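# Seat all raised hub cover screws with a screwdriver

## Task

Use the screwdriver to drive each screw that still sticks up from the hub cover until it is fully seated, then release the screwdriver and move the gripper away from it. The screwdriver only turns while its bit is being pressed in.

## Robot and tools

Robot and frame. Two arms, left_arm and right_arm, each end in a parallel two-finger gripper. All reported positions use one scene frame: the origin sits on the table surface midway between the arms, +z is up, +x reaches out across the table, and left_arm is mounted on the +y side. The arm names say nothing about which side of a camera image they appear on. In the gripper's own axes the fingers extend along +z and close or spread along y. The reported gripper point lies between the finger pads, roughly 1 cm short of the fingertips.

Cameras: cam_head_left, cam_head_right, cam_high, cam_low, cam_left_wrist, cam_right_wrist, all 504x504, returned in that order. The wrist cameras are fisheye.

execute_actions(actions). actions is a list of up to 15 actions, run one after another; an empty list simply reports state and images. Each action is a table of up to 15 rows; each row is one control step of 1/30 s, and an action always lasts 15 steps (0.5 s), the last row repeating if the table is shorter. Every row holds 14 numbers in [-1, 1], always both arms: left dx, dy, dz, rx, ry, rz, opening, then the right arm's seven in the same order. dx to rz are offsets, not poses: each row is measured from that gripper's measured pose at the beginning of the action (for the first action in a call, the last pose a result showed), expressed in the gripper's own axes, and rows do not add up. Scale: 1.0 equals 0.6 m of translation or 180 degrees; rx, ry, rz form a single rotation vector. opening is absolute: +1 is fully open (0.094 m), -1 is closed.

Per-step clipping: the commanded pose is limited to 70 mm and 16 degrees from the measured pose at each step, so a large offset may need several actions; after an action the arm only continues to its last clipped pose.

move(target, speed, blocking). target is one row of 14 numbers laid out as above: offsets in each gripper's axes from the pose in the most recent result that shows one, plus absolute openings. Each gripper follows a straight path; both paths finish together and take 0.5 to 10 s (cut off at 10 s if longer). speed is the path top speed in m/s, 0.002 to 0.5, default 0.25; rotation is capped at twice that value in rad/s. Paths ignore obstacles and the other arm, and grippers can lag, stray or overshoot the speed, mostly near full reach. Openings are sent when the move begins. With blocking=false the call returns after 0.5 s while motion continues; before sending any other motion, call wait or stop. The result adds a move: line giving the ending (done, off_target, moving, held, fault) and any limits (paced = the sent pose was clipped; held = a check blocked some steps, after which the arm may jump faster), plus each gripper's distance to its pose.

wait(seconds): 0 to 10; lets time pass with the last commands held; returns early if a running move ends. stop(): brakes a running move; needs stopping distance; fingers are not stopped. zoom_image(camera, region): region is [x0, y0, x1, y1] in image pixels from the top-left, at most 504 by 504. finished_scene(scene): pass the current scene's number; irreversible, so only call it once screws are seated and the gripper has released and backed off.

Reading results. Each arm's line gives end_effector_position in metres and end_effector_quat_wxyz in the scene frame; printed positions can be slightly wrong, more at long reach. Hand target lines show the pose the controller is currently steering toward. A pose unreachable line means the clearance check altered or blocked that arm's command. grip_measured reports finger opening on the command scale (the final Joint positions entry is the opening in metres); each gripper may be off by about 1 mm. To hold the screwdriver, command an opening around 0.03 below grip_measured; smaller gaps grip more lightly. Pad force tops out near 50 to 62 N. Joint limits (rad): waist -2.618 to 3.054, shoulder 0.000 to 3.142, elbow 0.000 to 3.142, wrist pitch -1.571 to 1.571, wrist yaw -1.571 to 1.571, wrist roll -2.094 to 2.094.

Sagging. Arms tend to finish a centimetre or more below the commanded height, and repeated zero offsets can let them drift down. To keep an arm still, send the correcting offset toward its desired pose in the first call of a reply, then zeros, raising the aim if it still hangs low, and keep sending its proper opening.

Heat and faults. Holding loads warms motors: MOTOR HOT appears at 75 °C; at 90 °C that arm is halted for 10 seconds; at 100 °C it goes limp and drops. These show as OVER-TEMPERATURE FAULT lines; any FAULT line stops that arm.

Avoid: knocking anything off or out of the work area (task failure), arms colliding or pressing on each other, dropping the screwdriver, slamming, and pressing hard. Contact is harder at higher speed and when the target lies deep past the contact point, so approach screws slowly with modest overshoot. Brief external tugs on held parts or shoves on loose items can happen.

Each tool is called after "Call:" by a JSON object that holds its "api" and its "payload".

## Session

Call:
{"api": "execute_actions", "payload": {"actions": []}}

Scene clock: 0.00 s.
left_arm: end_effector_position=(+0.2263, +0.1593, +0.1828) grip_measured=+1.000 end_effector_quat_wxyz=(+0.604, +0.236, +0.761, +0.026) | right_arm: end_effector_position=(+0.1366, -0.0211, +0.2967) grip_measured=+1.000 end_effector_quat_wxyz=(+0.615, -0.618, +0.487, +0.048)
Joint positions: left_arm=[-1.576  0.683  0.404 -0.407 -1.131 -0.294  0.094] | right_arm=[ 1.29   0.869  0.771 -0.145  0.129 -0.793  0.094]
Joint velocities: left_arm=[-0.012  0.012 -0.007  0.037  0.022 -0.081  0.   ] | right_arm=[-0.002 -0.012  0.012 -0.022 -0.022  0.007  0.   ]
Hand target (left_arm): +0.227, +0.160, +0.189; +0.609, +0.227, +0.760, +0.022
Hand target (right_arm): +0.136, -0.022, +0.300; +0.617, -0.616, +0.487, +0.050

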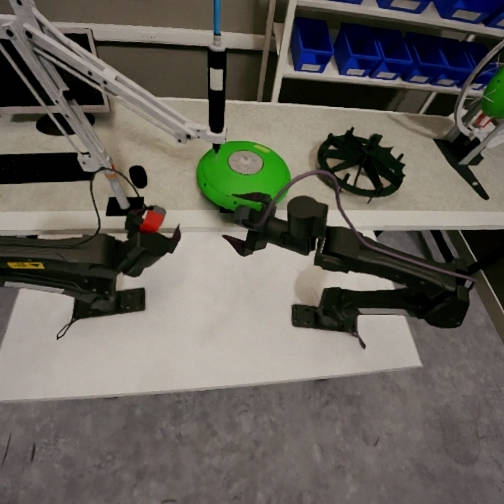

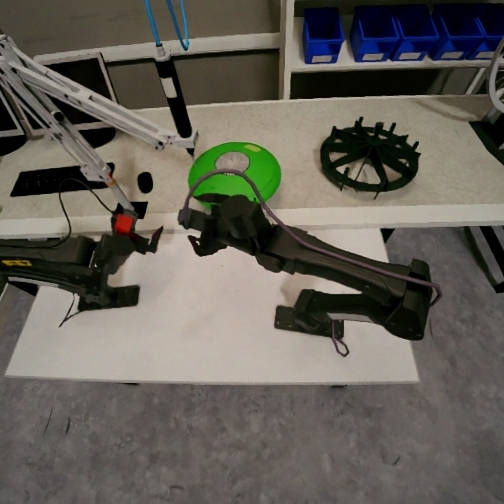

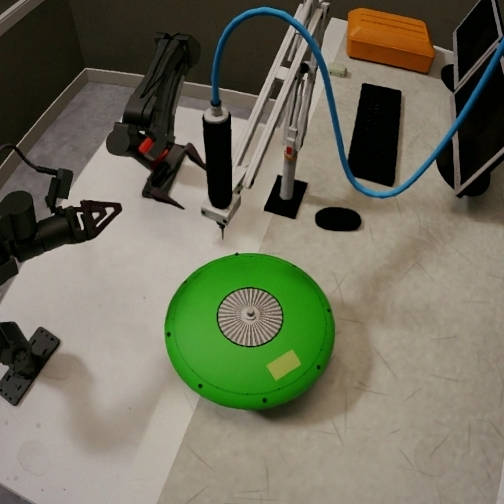

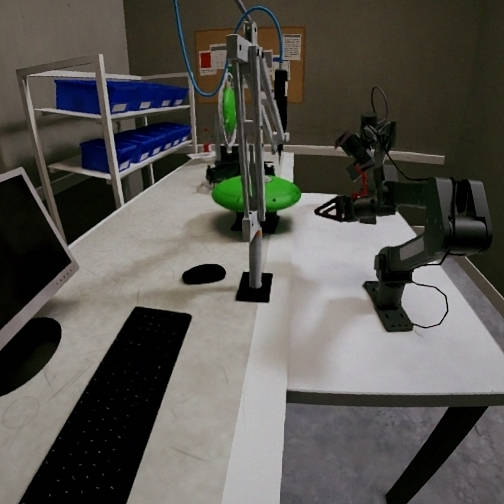

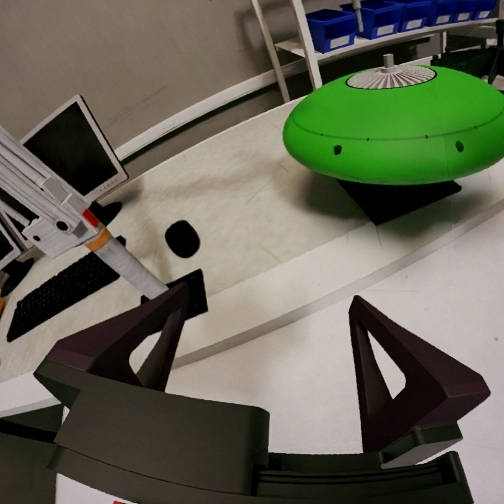

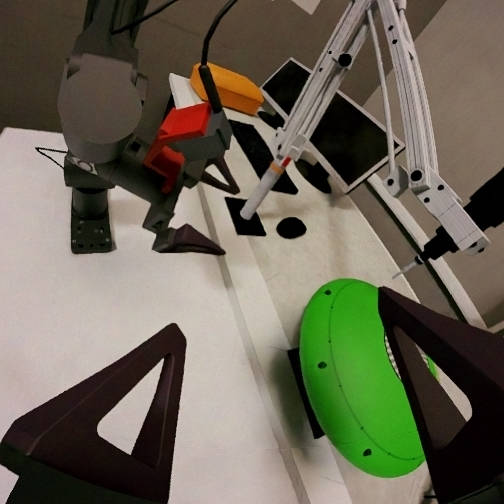

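Call:
{"api": "zoom_image", "payload": {"camera": "cam_high", "region": [160,240,250,330]}}

Call:
{"api": "zoom_image", "payload": {"camera": "cam_high", "region": [250,240,340,330]}}

Call:
{"api": "zoom_image", "payload": {"camera": "cam_high", "region": [160,325,250,415]}}

Call:
{"api": "zoom_image", "payload": {"camera": "cam_high", "region": [250,325,340,415]}}

Call:
{"api": "zoom_image", "payload": {"camera": "cam_right_wrist", "region": [270,270,470,480]}}

Region (160, 240, 250, 330) of cam_high's 504x504 image, scaled by 5.600, with more detail than that image has.

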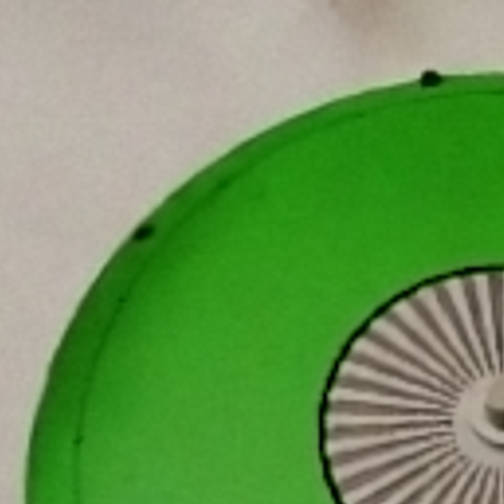

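Region (250, 240, 340, 330) of cam_high's 504x504 image, scaled by 5.600, with more detail than that image has.

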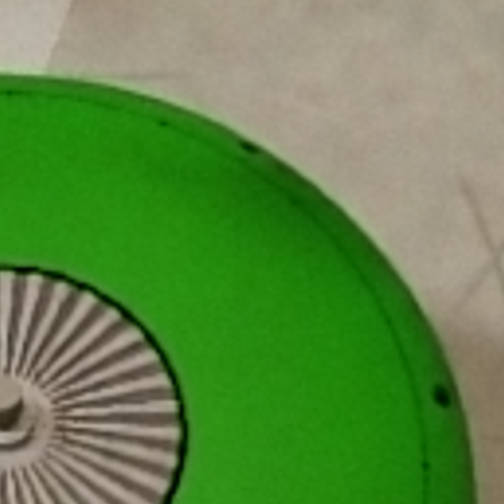

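Region (160, 325, 250, 415) of cam_high's 504x504 image, scaled by 5.600, with more detail than that image has.

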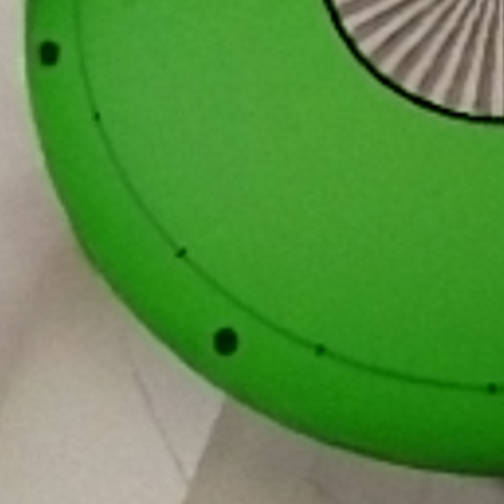

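Region (250, 325, 340, 415) of cam_high's 504x504 image, scaled by 5.600, with more detail than that image has.

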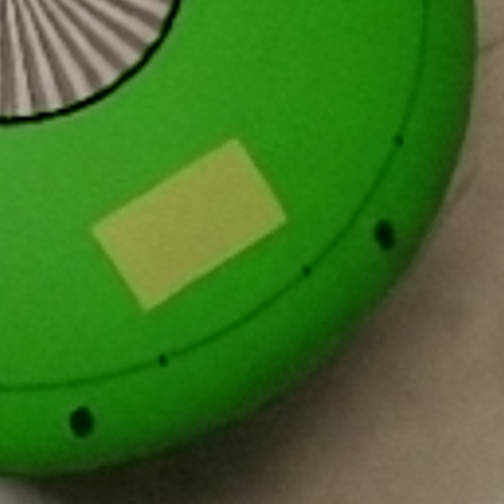

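Region (270, 270, 470, 480) of cam_right_wrist's 504x504 image, scaled by 2.400, with more detail than that image has; it fills the left 480 columns of this view, and the rest is white.

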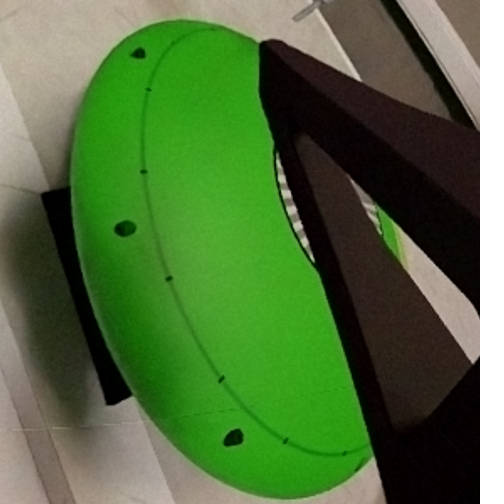

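Call:
{"api": "move", "payload": {"target": [-0.063,0.012,0.01,0.13,-0.054,-0.077,1,-0.01,-0.345,-0.0235,0.1163,-0.0348,0.2706,1]}}

Scene clock: 35.77 s.
left_arm: end_effector_position=(+0.2401, +0.1483, +0.2172) grip_measured=+1.000 end_effector_quat_wxyz=(+0.599, +0.263, +0.725, -0.215) | right_arm: end_effector_position=(+0.2619, -0.0775, +0.4486) grip_measured=+1.000 end_effector_quat_wxyz=(+0.668, -0.242, +0.660, +0.243)
Joint positions: left_arm=[-0.951  0.341  0.332 -0.184 -0.159 -0.027  0.094] | right_arm=[ 0.833  1.083  1.226 -0.133 -0.042 -0.002  0.094]
Joint velocities: left_arm=[-0.017 -0.007  0.017  0.022  0.051  0.051  0.   ] | right_arm=[ 0.002 -0.022 -0.012 -0.11  -0.022 -0.051  0.   ]
Hand target (left_arm): +0.240, +0.149, +0.220; +0.606, +0.265, +0.718, -0.218
Hand target (right_arm): +0.265, -0.078, +0.451; +0.664, -0.241, +0.665, +0.242
Off the commanded pose (left_arm): 0.001 m, 1 deg.
Off the commanded pose (right_arm): 0.003 m, 1 deg.
move: done

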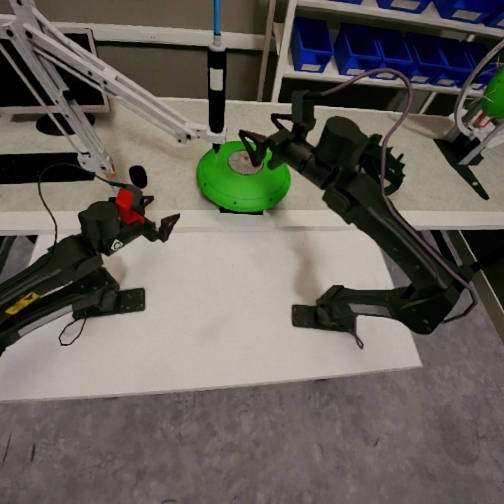

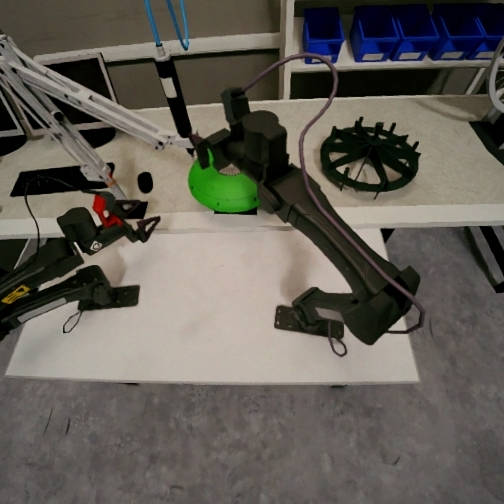

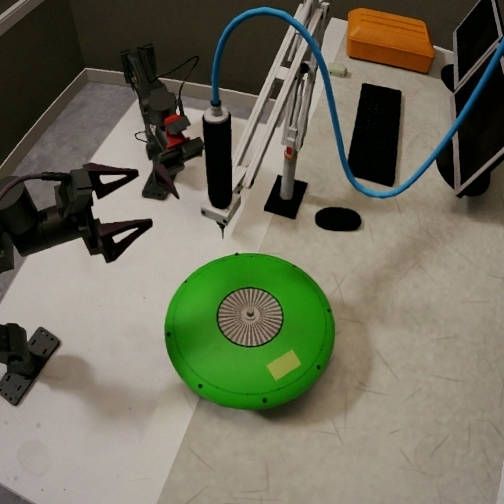

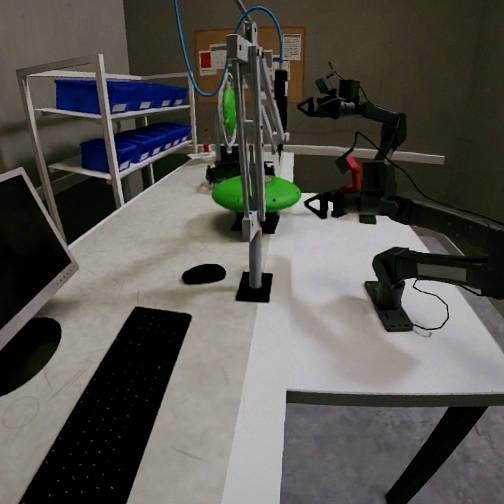

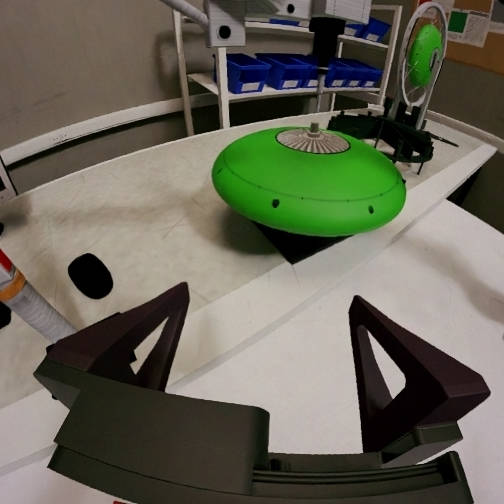

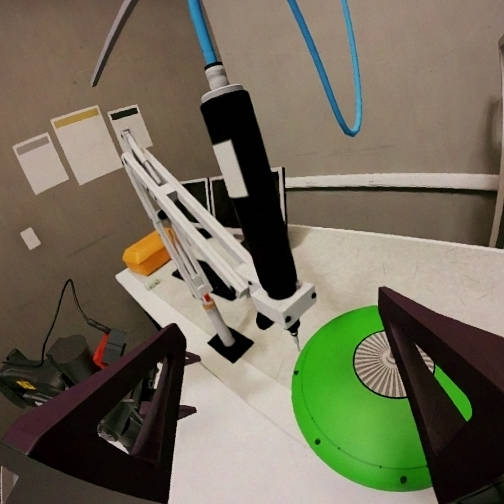

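Call:
{"api": "move", "payload": {"target": [-0.003,-0.02,0.04,0,-0.004,0,1,0.03,0.028,0.17,0,0.004,0,1], "speed": 0.15}}

Scene clock: 39.53 s.
left_arm: end_effector_position=(+0.2502, +0.1253, +0.2210) grip_measured=+1.000 end_effector_quat_wxyz=(+0.607, +0.265, +0.717, -0.218) | right_arm: end_effector_position=(+0.3285, -0.0007, +0.4151) grip_measured=+1.000 end_effector_quat_wxyz=(+0.651, -0.249, +0.676, +0.238)
Joint positions: left_arm=[-1.011  0.5    0.332 -0.006 -0.214 -0.028  0.094] | right_arm=[ 0.898  1.428  1.366  0.023  0.019 -0.001  0.094]
Joint velocities: left_arm=[-0.017  0.012 -0.007  0.051  0.095 -0.051  0.   ] | right_arm=[-0.002 -0.002  0.012 -0.007 -0.022 -0.066  0.   ]
Hand target (left_arm): +0.251, +0.124, +0.214; +0.603, +0.262, +0.721, -0.217
Hand target (right_arm): +0.328, +0.001, +0.431; +0.664, -0.244, +0.665, +0.241
Off the commanded pose (left_arm): 0.007 m, 1 deg.
Off the commanded pose (right_arm): 0.017 m, 2 deg.
move: off_target (right_arm)

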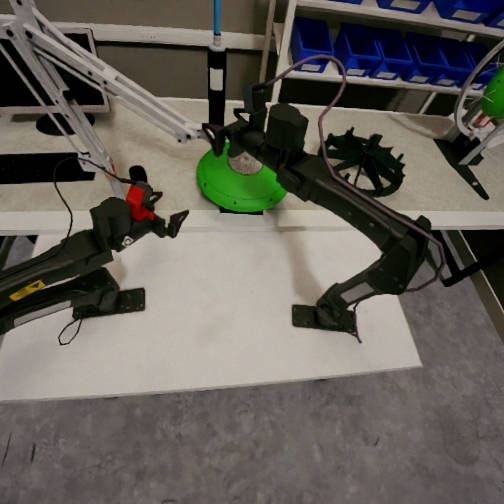

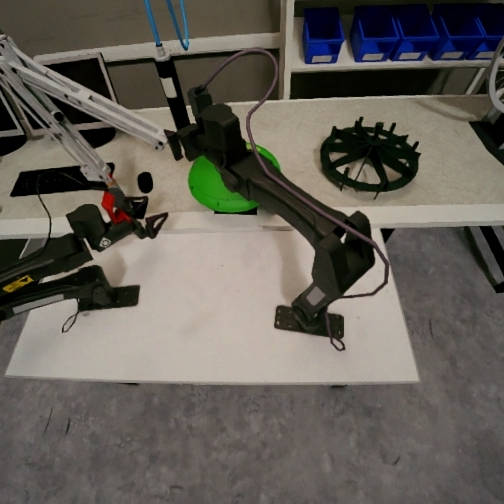

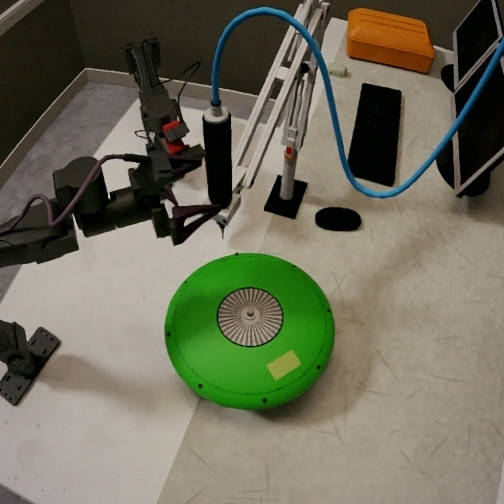

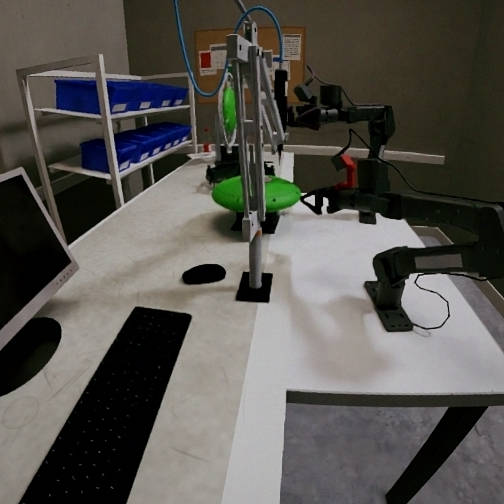

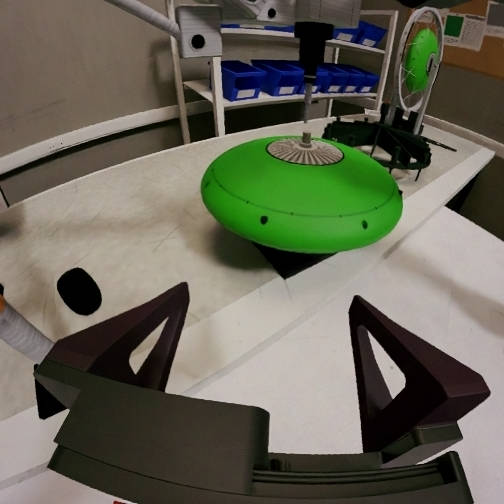

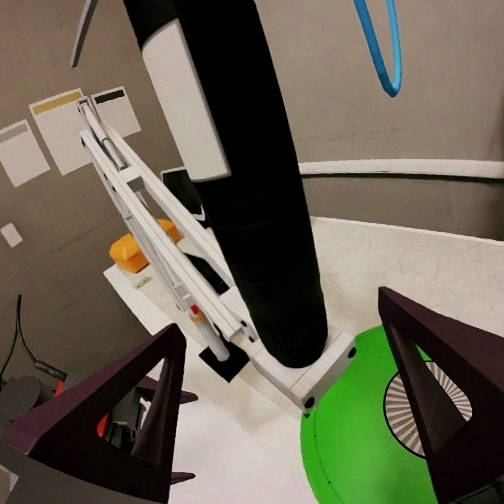

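Call:
{"api": "move", "payload": {"target": [0,0,0,0,-0.002,0,1,-0.045,0,0.035,0,-0.017,0.005,1], "speed": 0.1}}

Scene clock: 42.00 s.
left_arm: end_effector_position=(+0.2504, +0.1253, +0.2214) grip_measured=+1.000 end_effector_quat_wxyz=(+0.607, +0.264, +0.717, -0.218) | right_arm: end_effector_position=(+0.3428, +0.0118, +0.4322) grip_measured=+1.000 end_effector_quat_wxyz=(+0.661, -0.241, +0.667, +0.246)
Joint positions: left_arm=[-1.011  0.5    0.332 -0.004 -0.215 -0.028  0.094] | right_arm=[0.898 1.505 1.47  0.03  0.02  0.01  0.094]
Joint velocities: left_arm=[ 0.002  0.007  0.007 -0.066 -0.007  0.022  0.   ] | right_arm=[-0.017  0.012  0.007  0.007 -0.066 -0.007  0.   ]
Hand target (left_arm): +0.250, +0.125, +0.221; +0.609, +0.264, +0.715, -0.219
Hand target (right_arm): +0.345, +0.013, +0.441; +0.667, -0.237, +0.661, +0.250
Off the commanded pose (left_arm): 0.000 m, 0 deg.
Off the commanded pose (right_arm): 0.010 m, 1 deg.
move: done

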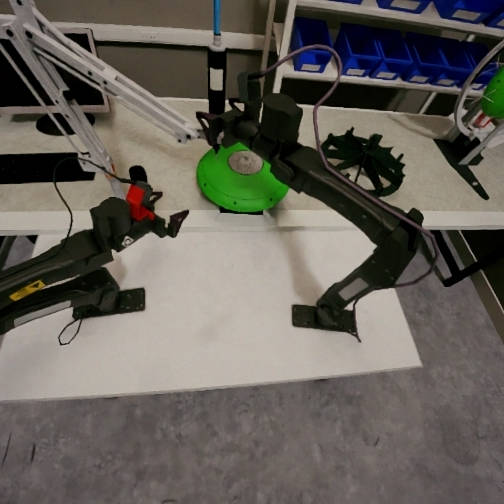

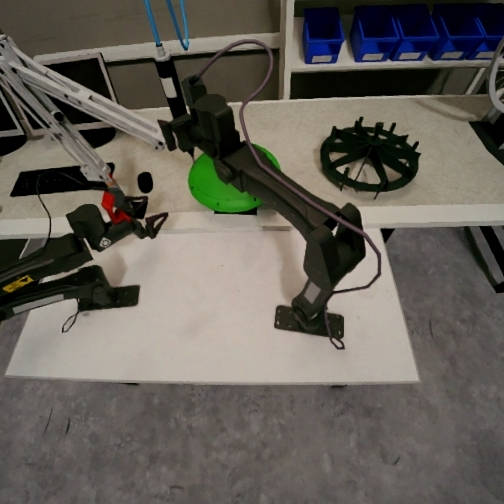

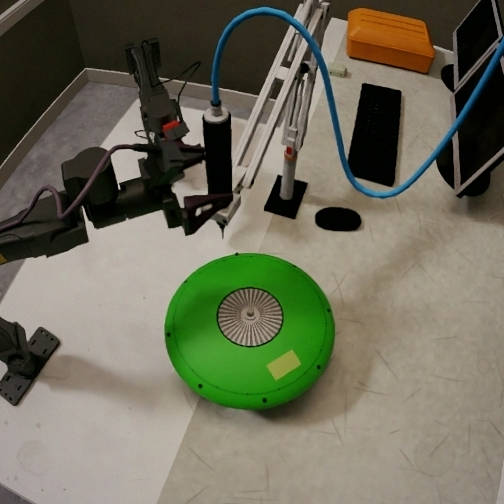

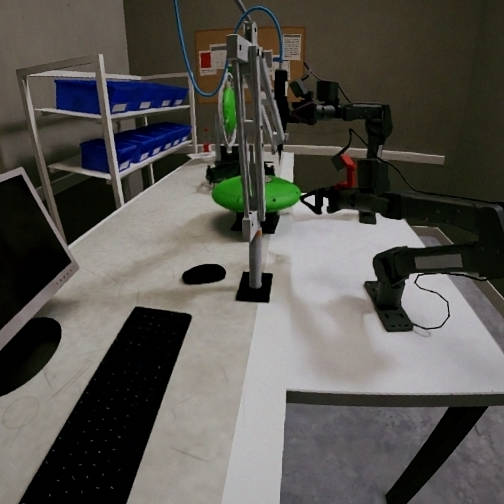

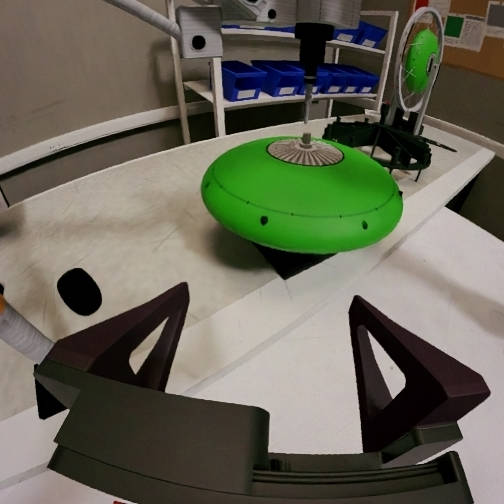

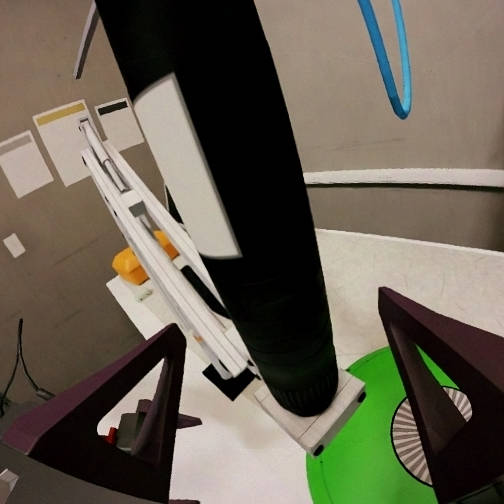

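Call:
{"api": "execute_actions", "payload": {"actions": [[[0,0,0,0,-0.002,0,1,-0.006,-0.014,0.012,0,-0.005,0,0.6]],[[0,0,0,0,-0.002,0,1,-0.012,0,0,0,-0.004,0,0.2],[0,0,0,0,-0.002,0,1,-0.012,0,0,0,-0.004,0,0],[0,0,0,0,-0.002,0,1,-0.012,0,0,0,-0.004,0,-0.1],[0,0,0,0,-0.002,0,1,-0.012,0,0,0,-0.004,0,-0.15],[0,0,0,0,-0.002,0,1,-0.012,0,0,0,-0.004,0,-0.18],[0,0,0,0,-0.002,0,1,-0.012,0,0,0,-0.004,0,-0.21],[0,0,0,0,-0.002,0,1,-0.012,0,0,0,-0.004,0,-0.26]]]}}

Call:
{"api": "move", "payload": {"target": [0,0,0,0,-0.002,0,1,0.145,0.04,0.059,-0.012,0,0,-0.26], "speed": 0.12}}

Call:
{"api": "zoom_image", "payload": {"camera": "cam_left_wrist", "region": [225,160,305,240]}}

Call:
{"api": "zoom_image", "payload": {"camera": "cam_high", "region": [212,220,262,270]}}

Scene clock: 51.30 s.
left_arm: end_effector_position=(+0.2504, +0.1253, +0.2214) grip_measured=+1.000 end_effector_quat_wxyz=(+0.607, +0.264, +0.717, -0.218) | right_arm: end_effector_position=(+0.3505, +0.0093, +0.4286) grip_measured=-0.214 end_effector_quat_wxyz=(+0.661, -0.241, +0.667, +0.245)
Joint positions: left_arm=[-1.011  0.5    0.332 -0.004 -0.215 -0.028  0.094] | right_arm=[0.877 1.518 1.47  0.041 0.001 0.008 0.037]
Joint velocities: left_arm=[-0.007 -0.007  0.007 -0.022 -0.037 -0.007  0.   ] | right_arm=[-0.002  0.002  0.002 -0.037 -0.007 -0.037 -0.   ]
Hand target (left_arm): +0.250, +0.125, +0.221; +0.610, +0.263, +0.715, -0.219
Hand target (right_arm): +0.351, +0.009, +0.436; +0.665, -0.238, +0.664, +0.246
Off the commanded pose (left_arm): 0.000 m, 0 deg.
Off the commanded pose (right_arm): 0.007 m, 1 deg.

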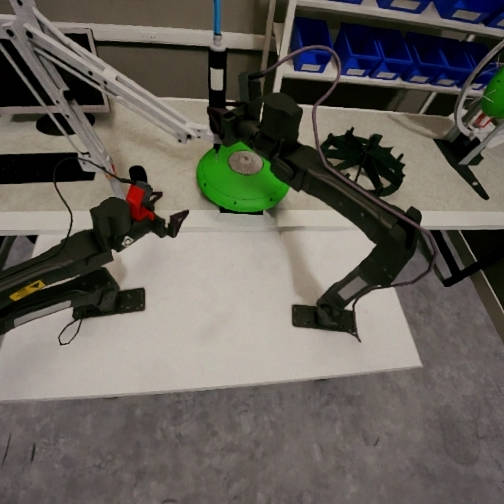

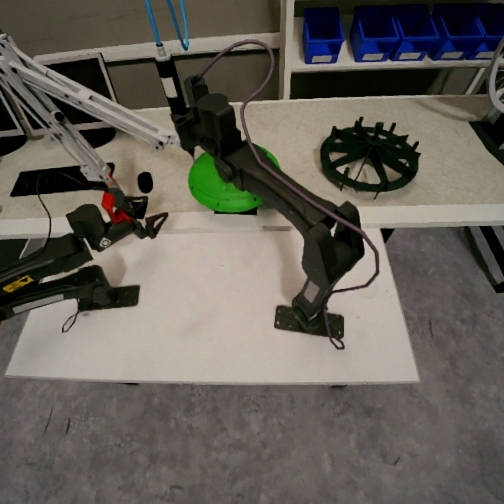

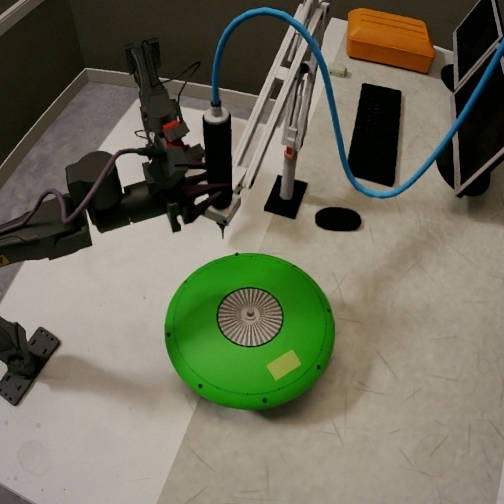

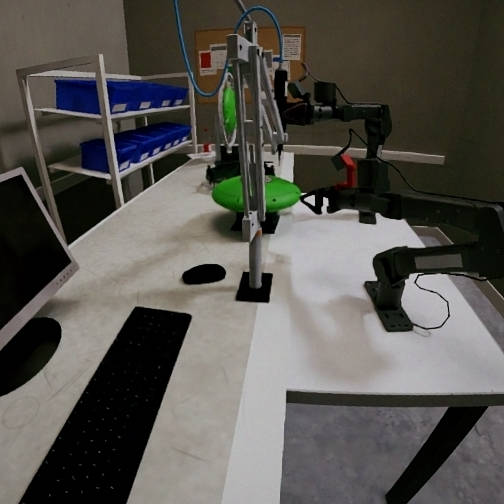

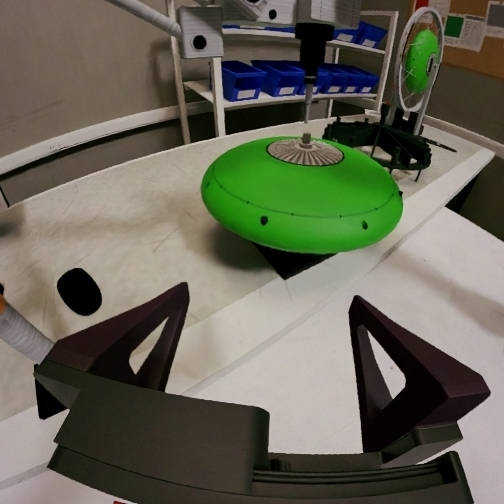

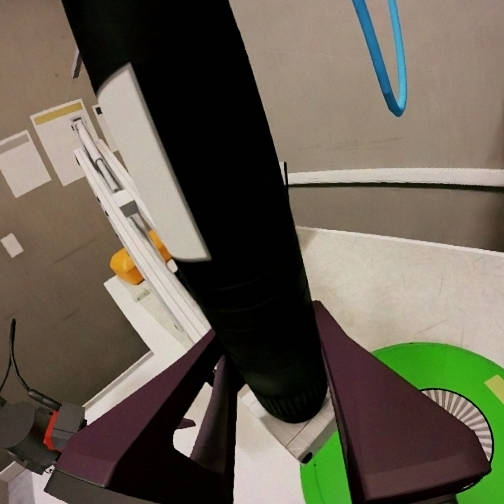

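Scene clock: 52.53 s.
left_arm: end_effector_position=(+0.2504, +0.1253, +0.2214) grip_measured=+1.000 end_effector_quat_wxyz=(+0.607, +0.264, +0.717, -0.218) | right_arm: end_effector_position=(+0.3609, +0.0454, +0.3527) grip_measured=-0.214 end_effector_quat_wxyz=(+0.662, -0.248, +0.659, +0.255)
Joint positions: left_arm=[-1.011  0.5    0.332 -0.004 -0.215 -0.028  0.094] | right_arm=[0.923 1.628 1.264 0.372 0.02  0.007 0.037]
Joint velocities: left_arm=[ 0.007 -0.012 -0.007 -0.022 -0.11   0.007  0.   ] | right_arm=[-0.012 -0.002 -0.002 -0.051  0.022 -0.007  0.   ]
Hand target (left_arm): +0.250, +0.125, +0.221; +0.610, +0.263, +0.715, -0.219
Hand target (right_arm): +0.360, +0.050, +0.342; +0.656, -0.254, +0.663, +0.257
Off the commanded pose (left_arm): 0.000 m, 0 deg.
Off the commanded pose (right_arm): 0.012 m, 1 deg.
move: off_target (right_arm)

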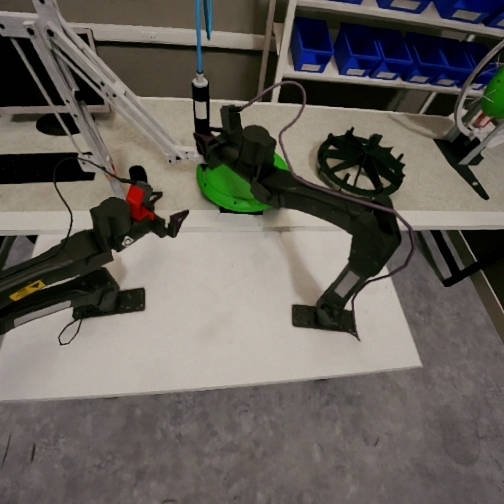

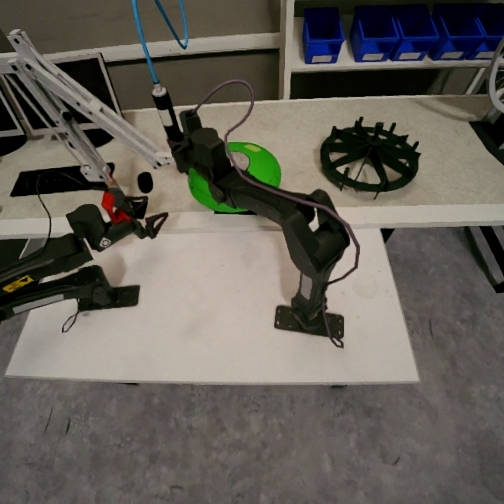

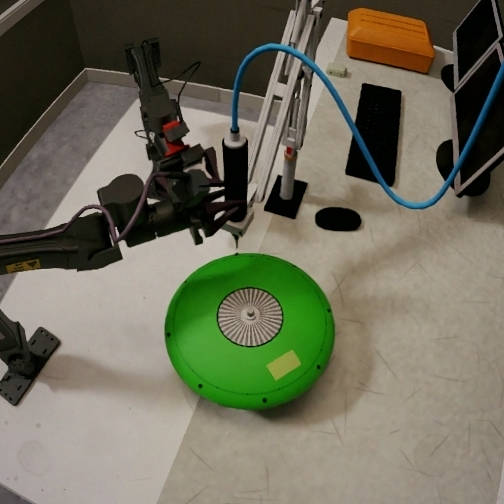

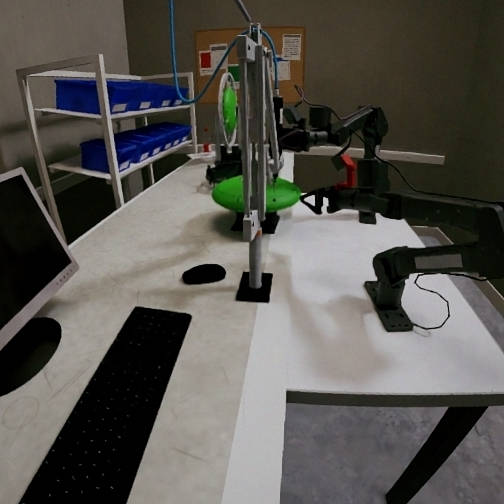

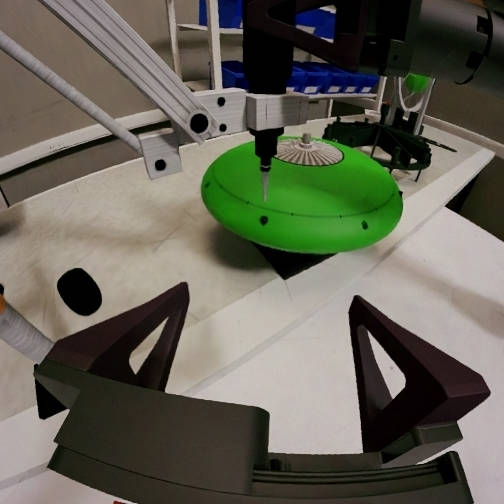

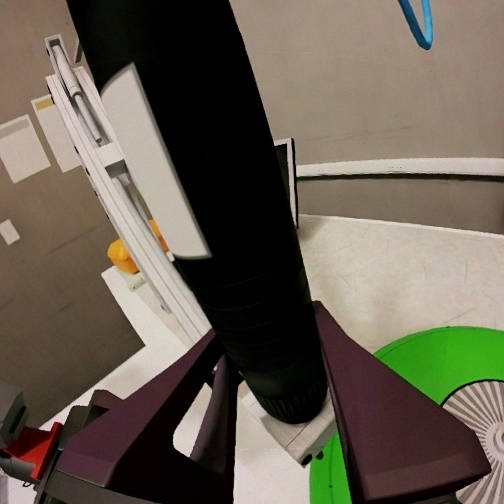

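Region (225, 160, 305, 240) of cam_left_wrist's 504x504 image, scaled by 6.300, with more detail than that image has.

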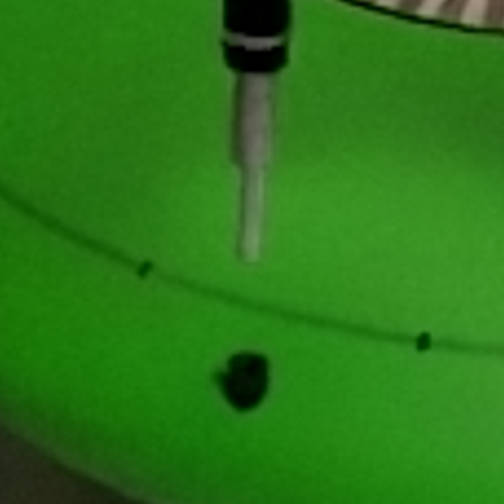

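Region (212, 220, 262, 270) of cam_high's 504x504 image, scaled by 10.080, with more detail than that image has.

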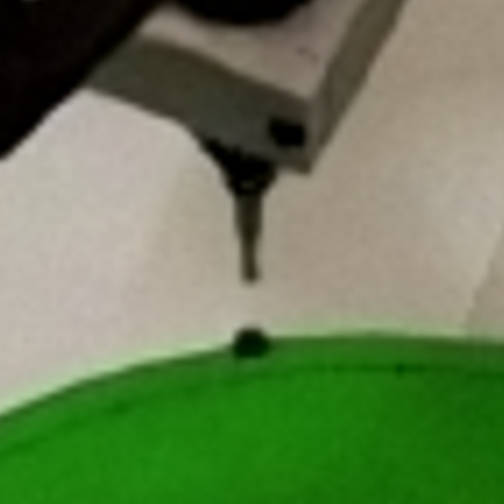

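Call:
{"api": "move", "payload": {"target": [0,0,0,0,-0.002,0,1,0.043,0.002,0.003,0,0.004,0,-0.26], "speed": 0.04}}

Call:
{"api": "zoom_image", "payload": {"camera": "cam_left_wrist", "region": [240,185,290,235]}}

Call:
{"api": "zoom_image", "payload": {"camera": "cam_high", "region": [222,235,252,265]}}

Scene clock: 57.30 s.
left_arm: end_effector_position=(+0.2504, +0.1253, +0.2214) grip_measured=+1.000 end_effector_quat_wxyz=(+0.607, +0.264, +0.717, -0.218) | right_arm: end_effector_position=(+0.3599, +0.0436, +0.3432) grip_measured=-0.214 end_effector_quat_wxyz=(+0.667, -0.246, +0.656, +0.255)
Joint positions: left_arm=[-1.011  0.5    0.332 -0.004 -0.215 -0.028  0.094] | right_arm=[0.923 1.628 1.214 0.433 0.023 0.007 0.037]
Joint velocities: left_arm=[-0.012  0.002 -0.017 -0.051  0.007  0.022  0.   ] | right_arm=[ 0.012 -0.012 -0.012  0.051 -0.066 -0.022 -0.001]
Hand target (left_arm): +0.250, +0.125, +0.221; +0.610, +0.263, +0.715, -0.219
Hand target (right_arm): +0.361, +0.047, +0.327; +0.658, -0.250, +0.664, +0.253
Off the commanded pose (left_arm): 0.000 m, 0 deg.
Off the commanded pose (right_arm): 0.017 m, 1 deg.
move: off_target (right_arm)

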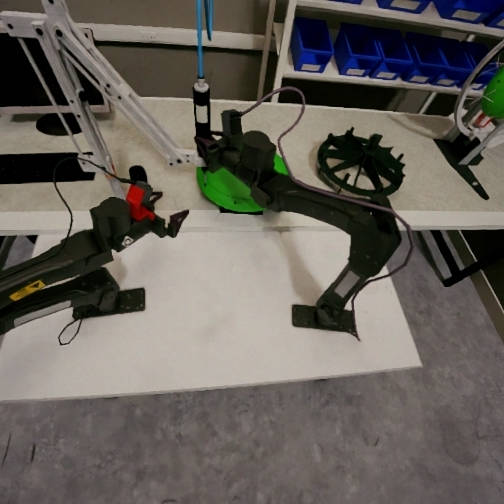

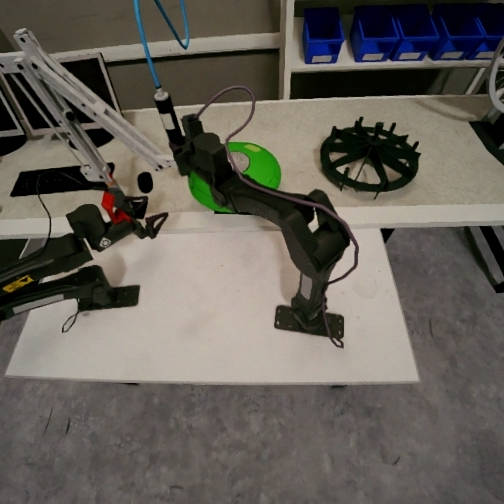

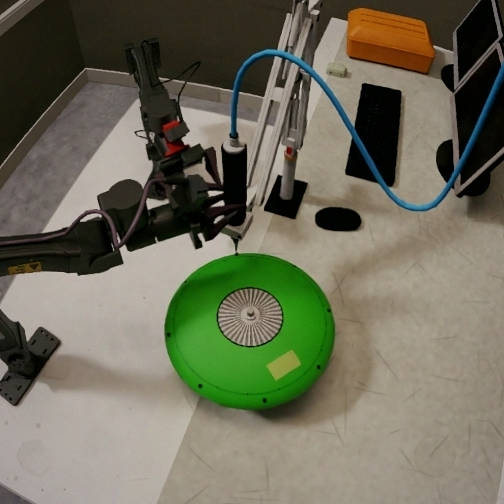

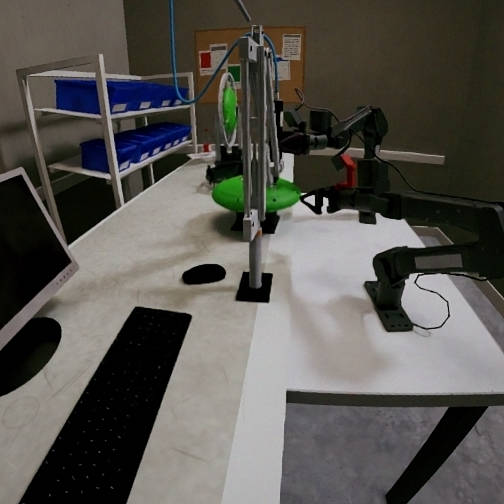

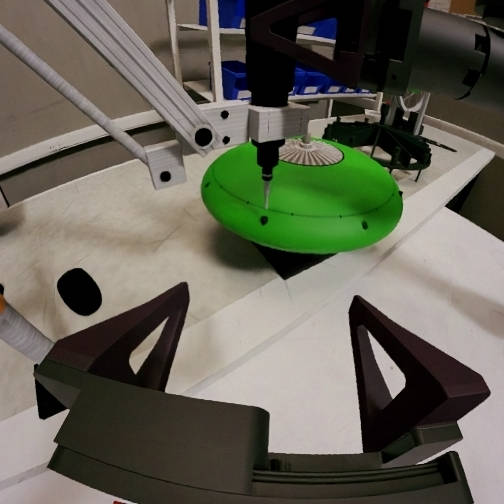

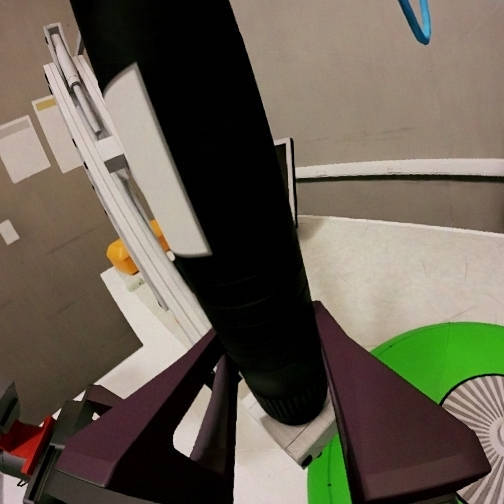

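Region (240, 185, 290, 235) of cam_left_wrist's 504x504 image, scaled by 10.080, with more detail than that image has.

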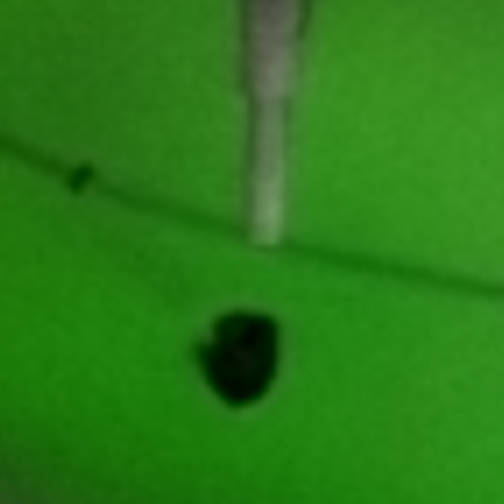

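Region (222, 235, 252, 265) of cam_high's 504x504 image, scaled by 16.800, with more detail than that image has.

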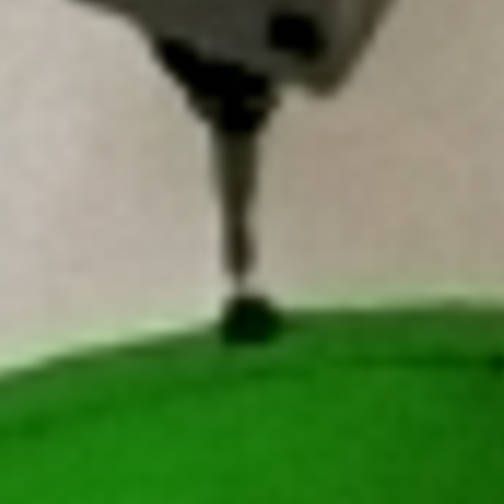

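Call:
{"api": "execute_actions", "payload": {"actions": [[[0,0,0,0,-0.002,0,1,0.03,0.001,0.008,0,0.01,0,-0.26],[0,0,0,0,-0.002,0,1,0.032,0.001,0.009,0,0.01,0,-0.26],[0,0,0,0,-0.002,0,1,0.034,0.001,0.010,0,0.011,0,-0.26],[0,0,0,0,-0.002,0,1,0.037,0.001,0.011,0,0.012,0,-0.26]]]}}

Call:
{"api": "zoom_image", "payload": {"camera": "cam_left_wrist", "region": [240,185,290,235]}}

Call:
{"api": "zoom_image", "payload": {"camera": "cam_high", "region": [222,235,252,265]}}

Scene clock: 62.83 s.
left_arm: end_effector_position=(+0.2504, +0.1253, +0.2214) grip_measured=+1.000 end_effector_quat_wxyz=(+0.607, +0.264, +0.717, -0.218) | right_arm: end_effector_position=(+0.3618, +0.0464, +0.3379) grip_measured=-0.214 end_effector_quat_wxyz=(+0.664, -0.248, +0.657, +0.256)
Joint positions: left_arm=[-1.011  0.5    0.332 -0.004 -0.215 -0.028  0.094] | right_arm=[0.923 1.643 1.214 0.443 0.019 0.007 0.037]
Joint velocities: left_arm=[-0.007 -0.017  0.002  0.022 -0.007 -0.007  0.   ] | right_arm=[ 0.007 -0.002 -0.012 -0.037 -0.066  0.007 -0.001]
Hand target (left_arm): +0.250, +0.125, +0.221; +0.610, +0.263, +0.715, -0.219
Hand target (right_arm): +0.364, +0.049, +0.321; +0.654, -0.251, +0.668, +0.251
Off the commanded pose (left_arm): 0.000 m, 0 deg.
Off the commanded pose (right_arm): 0.017 m, 2 deg.

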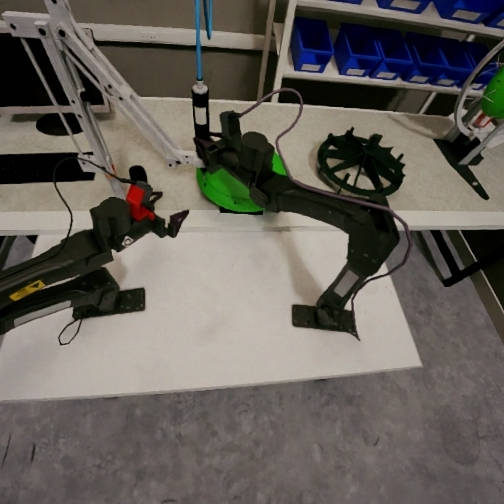

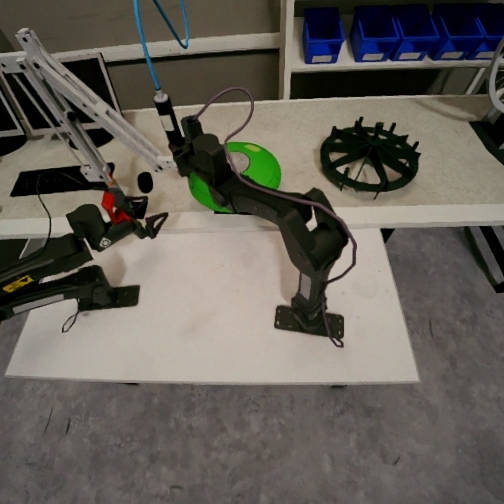

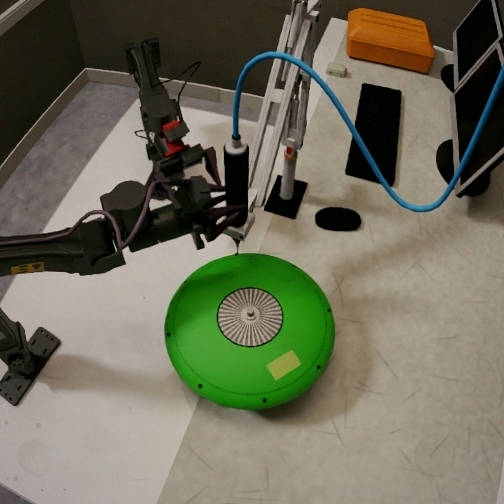

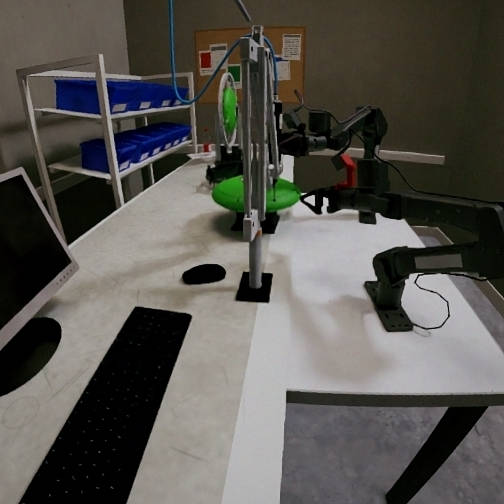

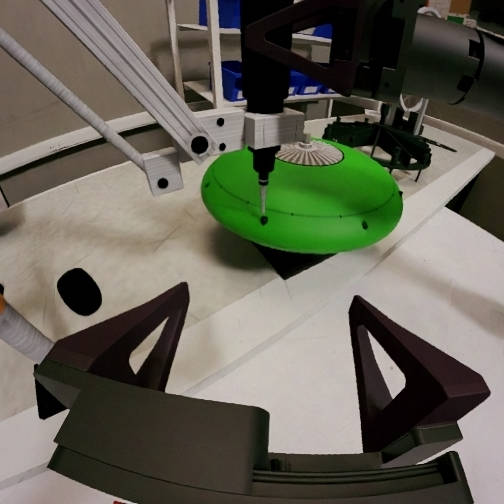

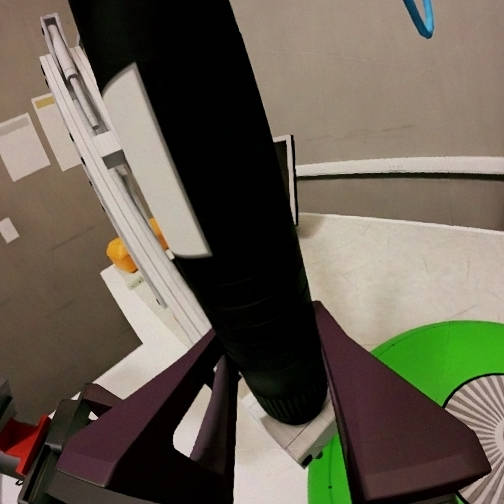

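Region (240, 185, 290, 235) of cam_left_wrist's 504x504 image, scaled by 10.080, with more detail than that image has.

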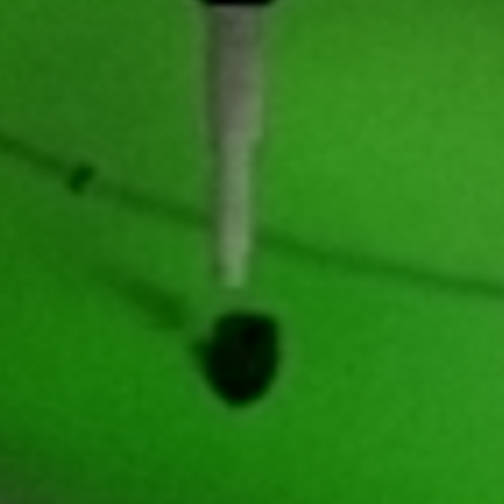

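Region (222, 235, 252, 265) of cam_high's 504x504 image, scaled by 16.800, with more detail than that image has.

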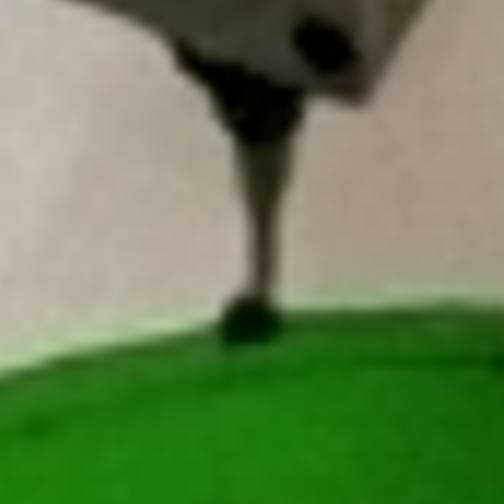

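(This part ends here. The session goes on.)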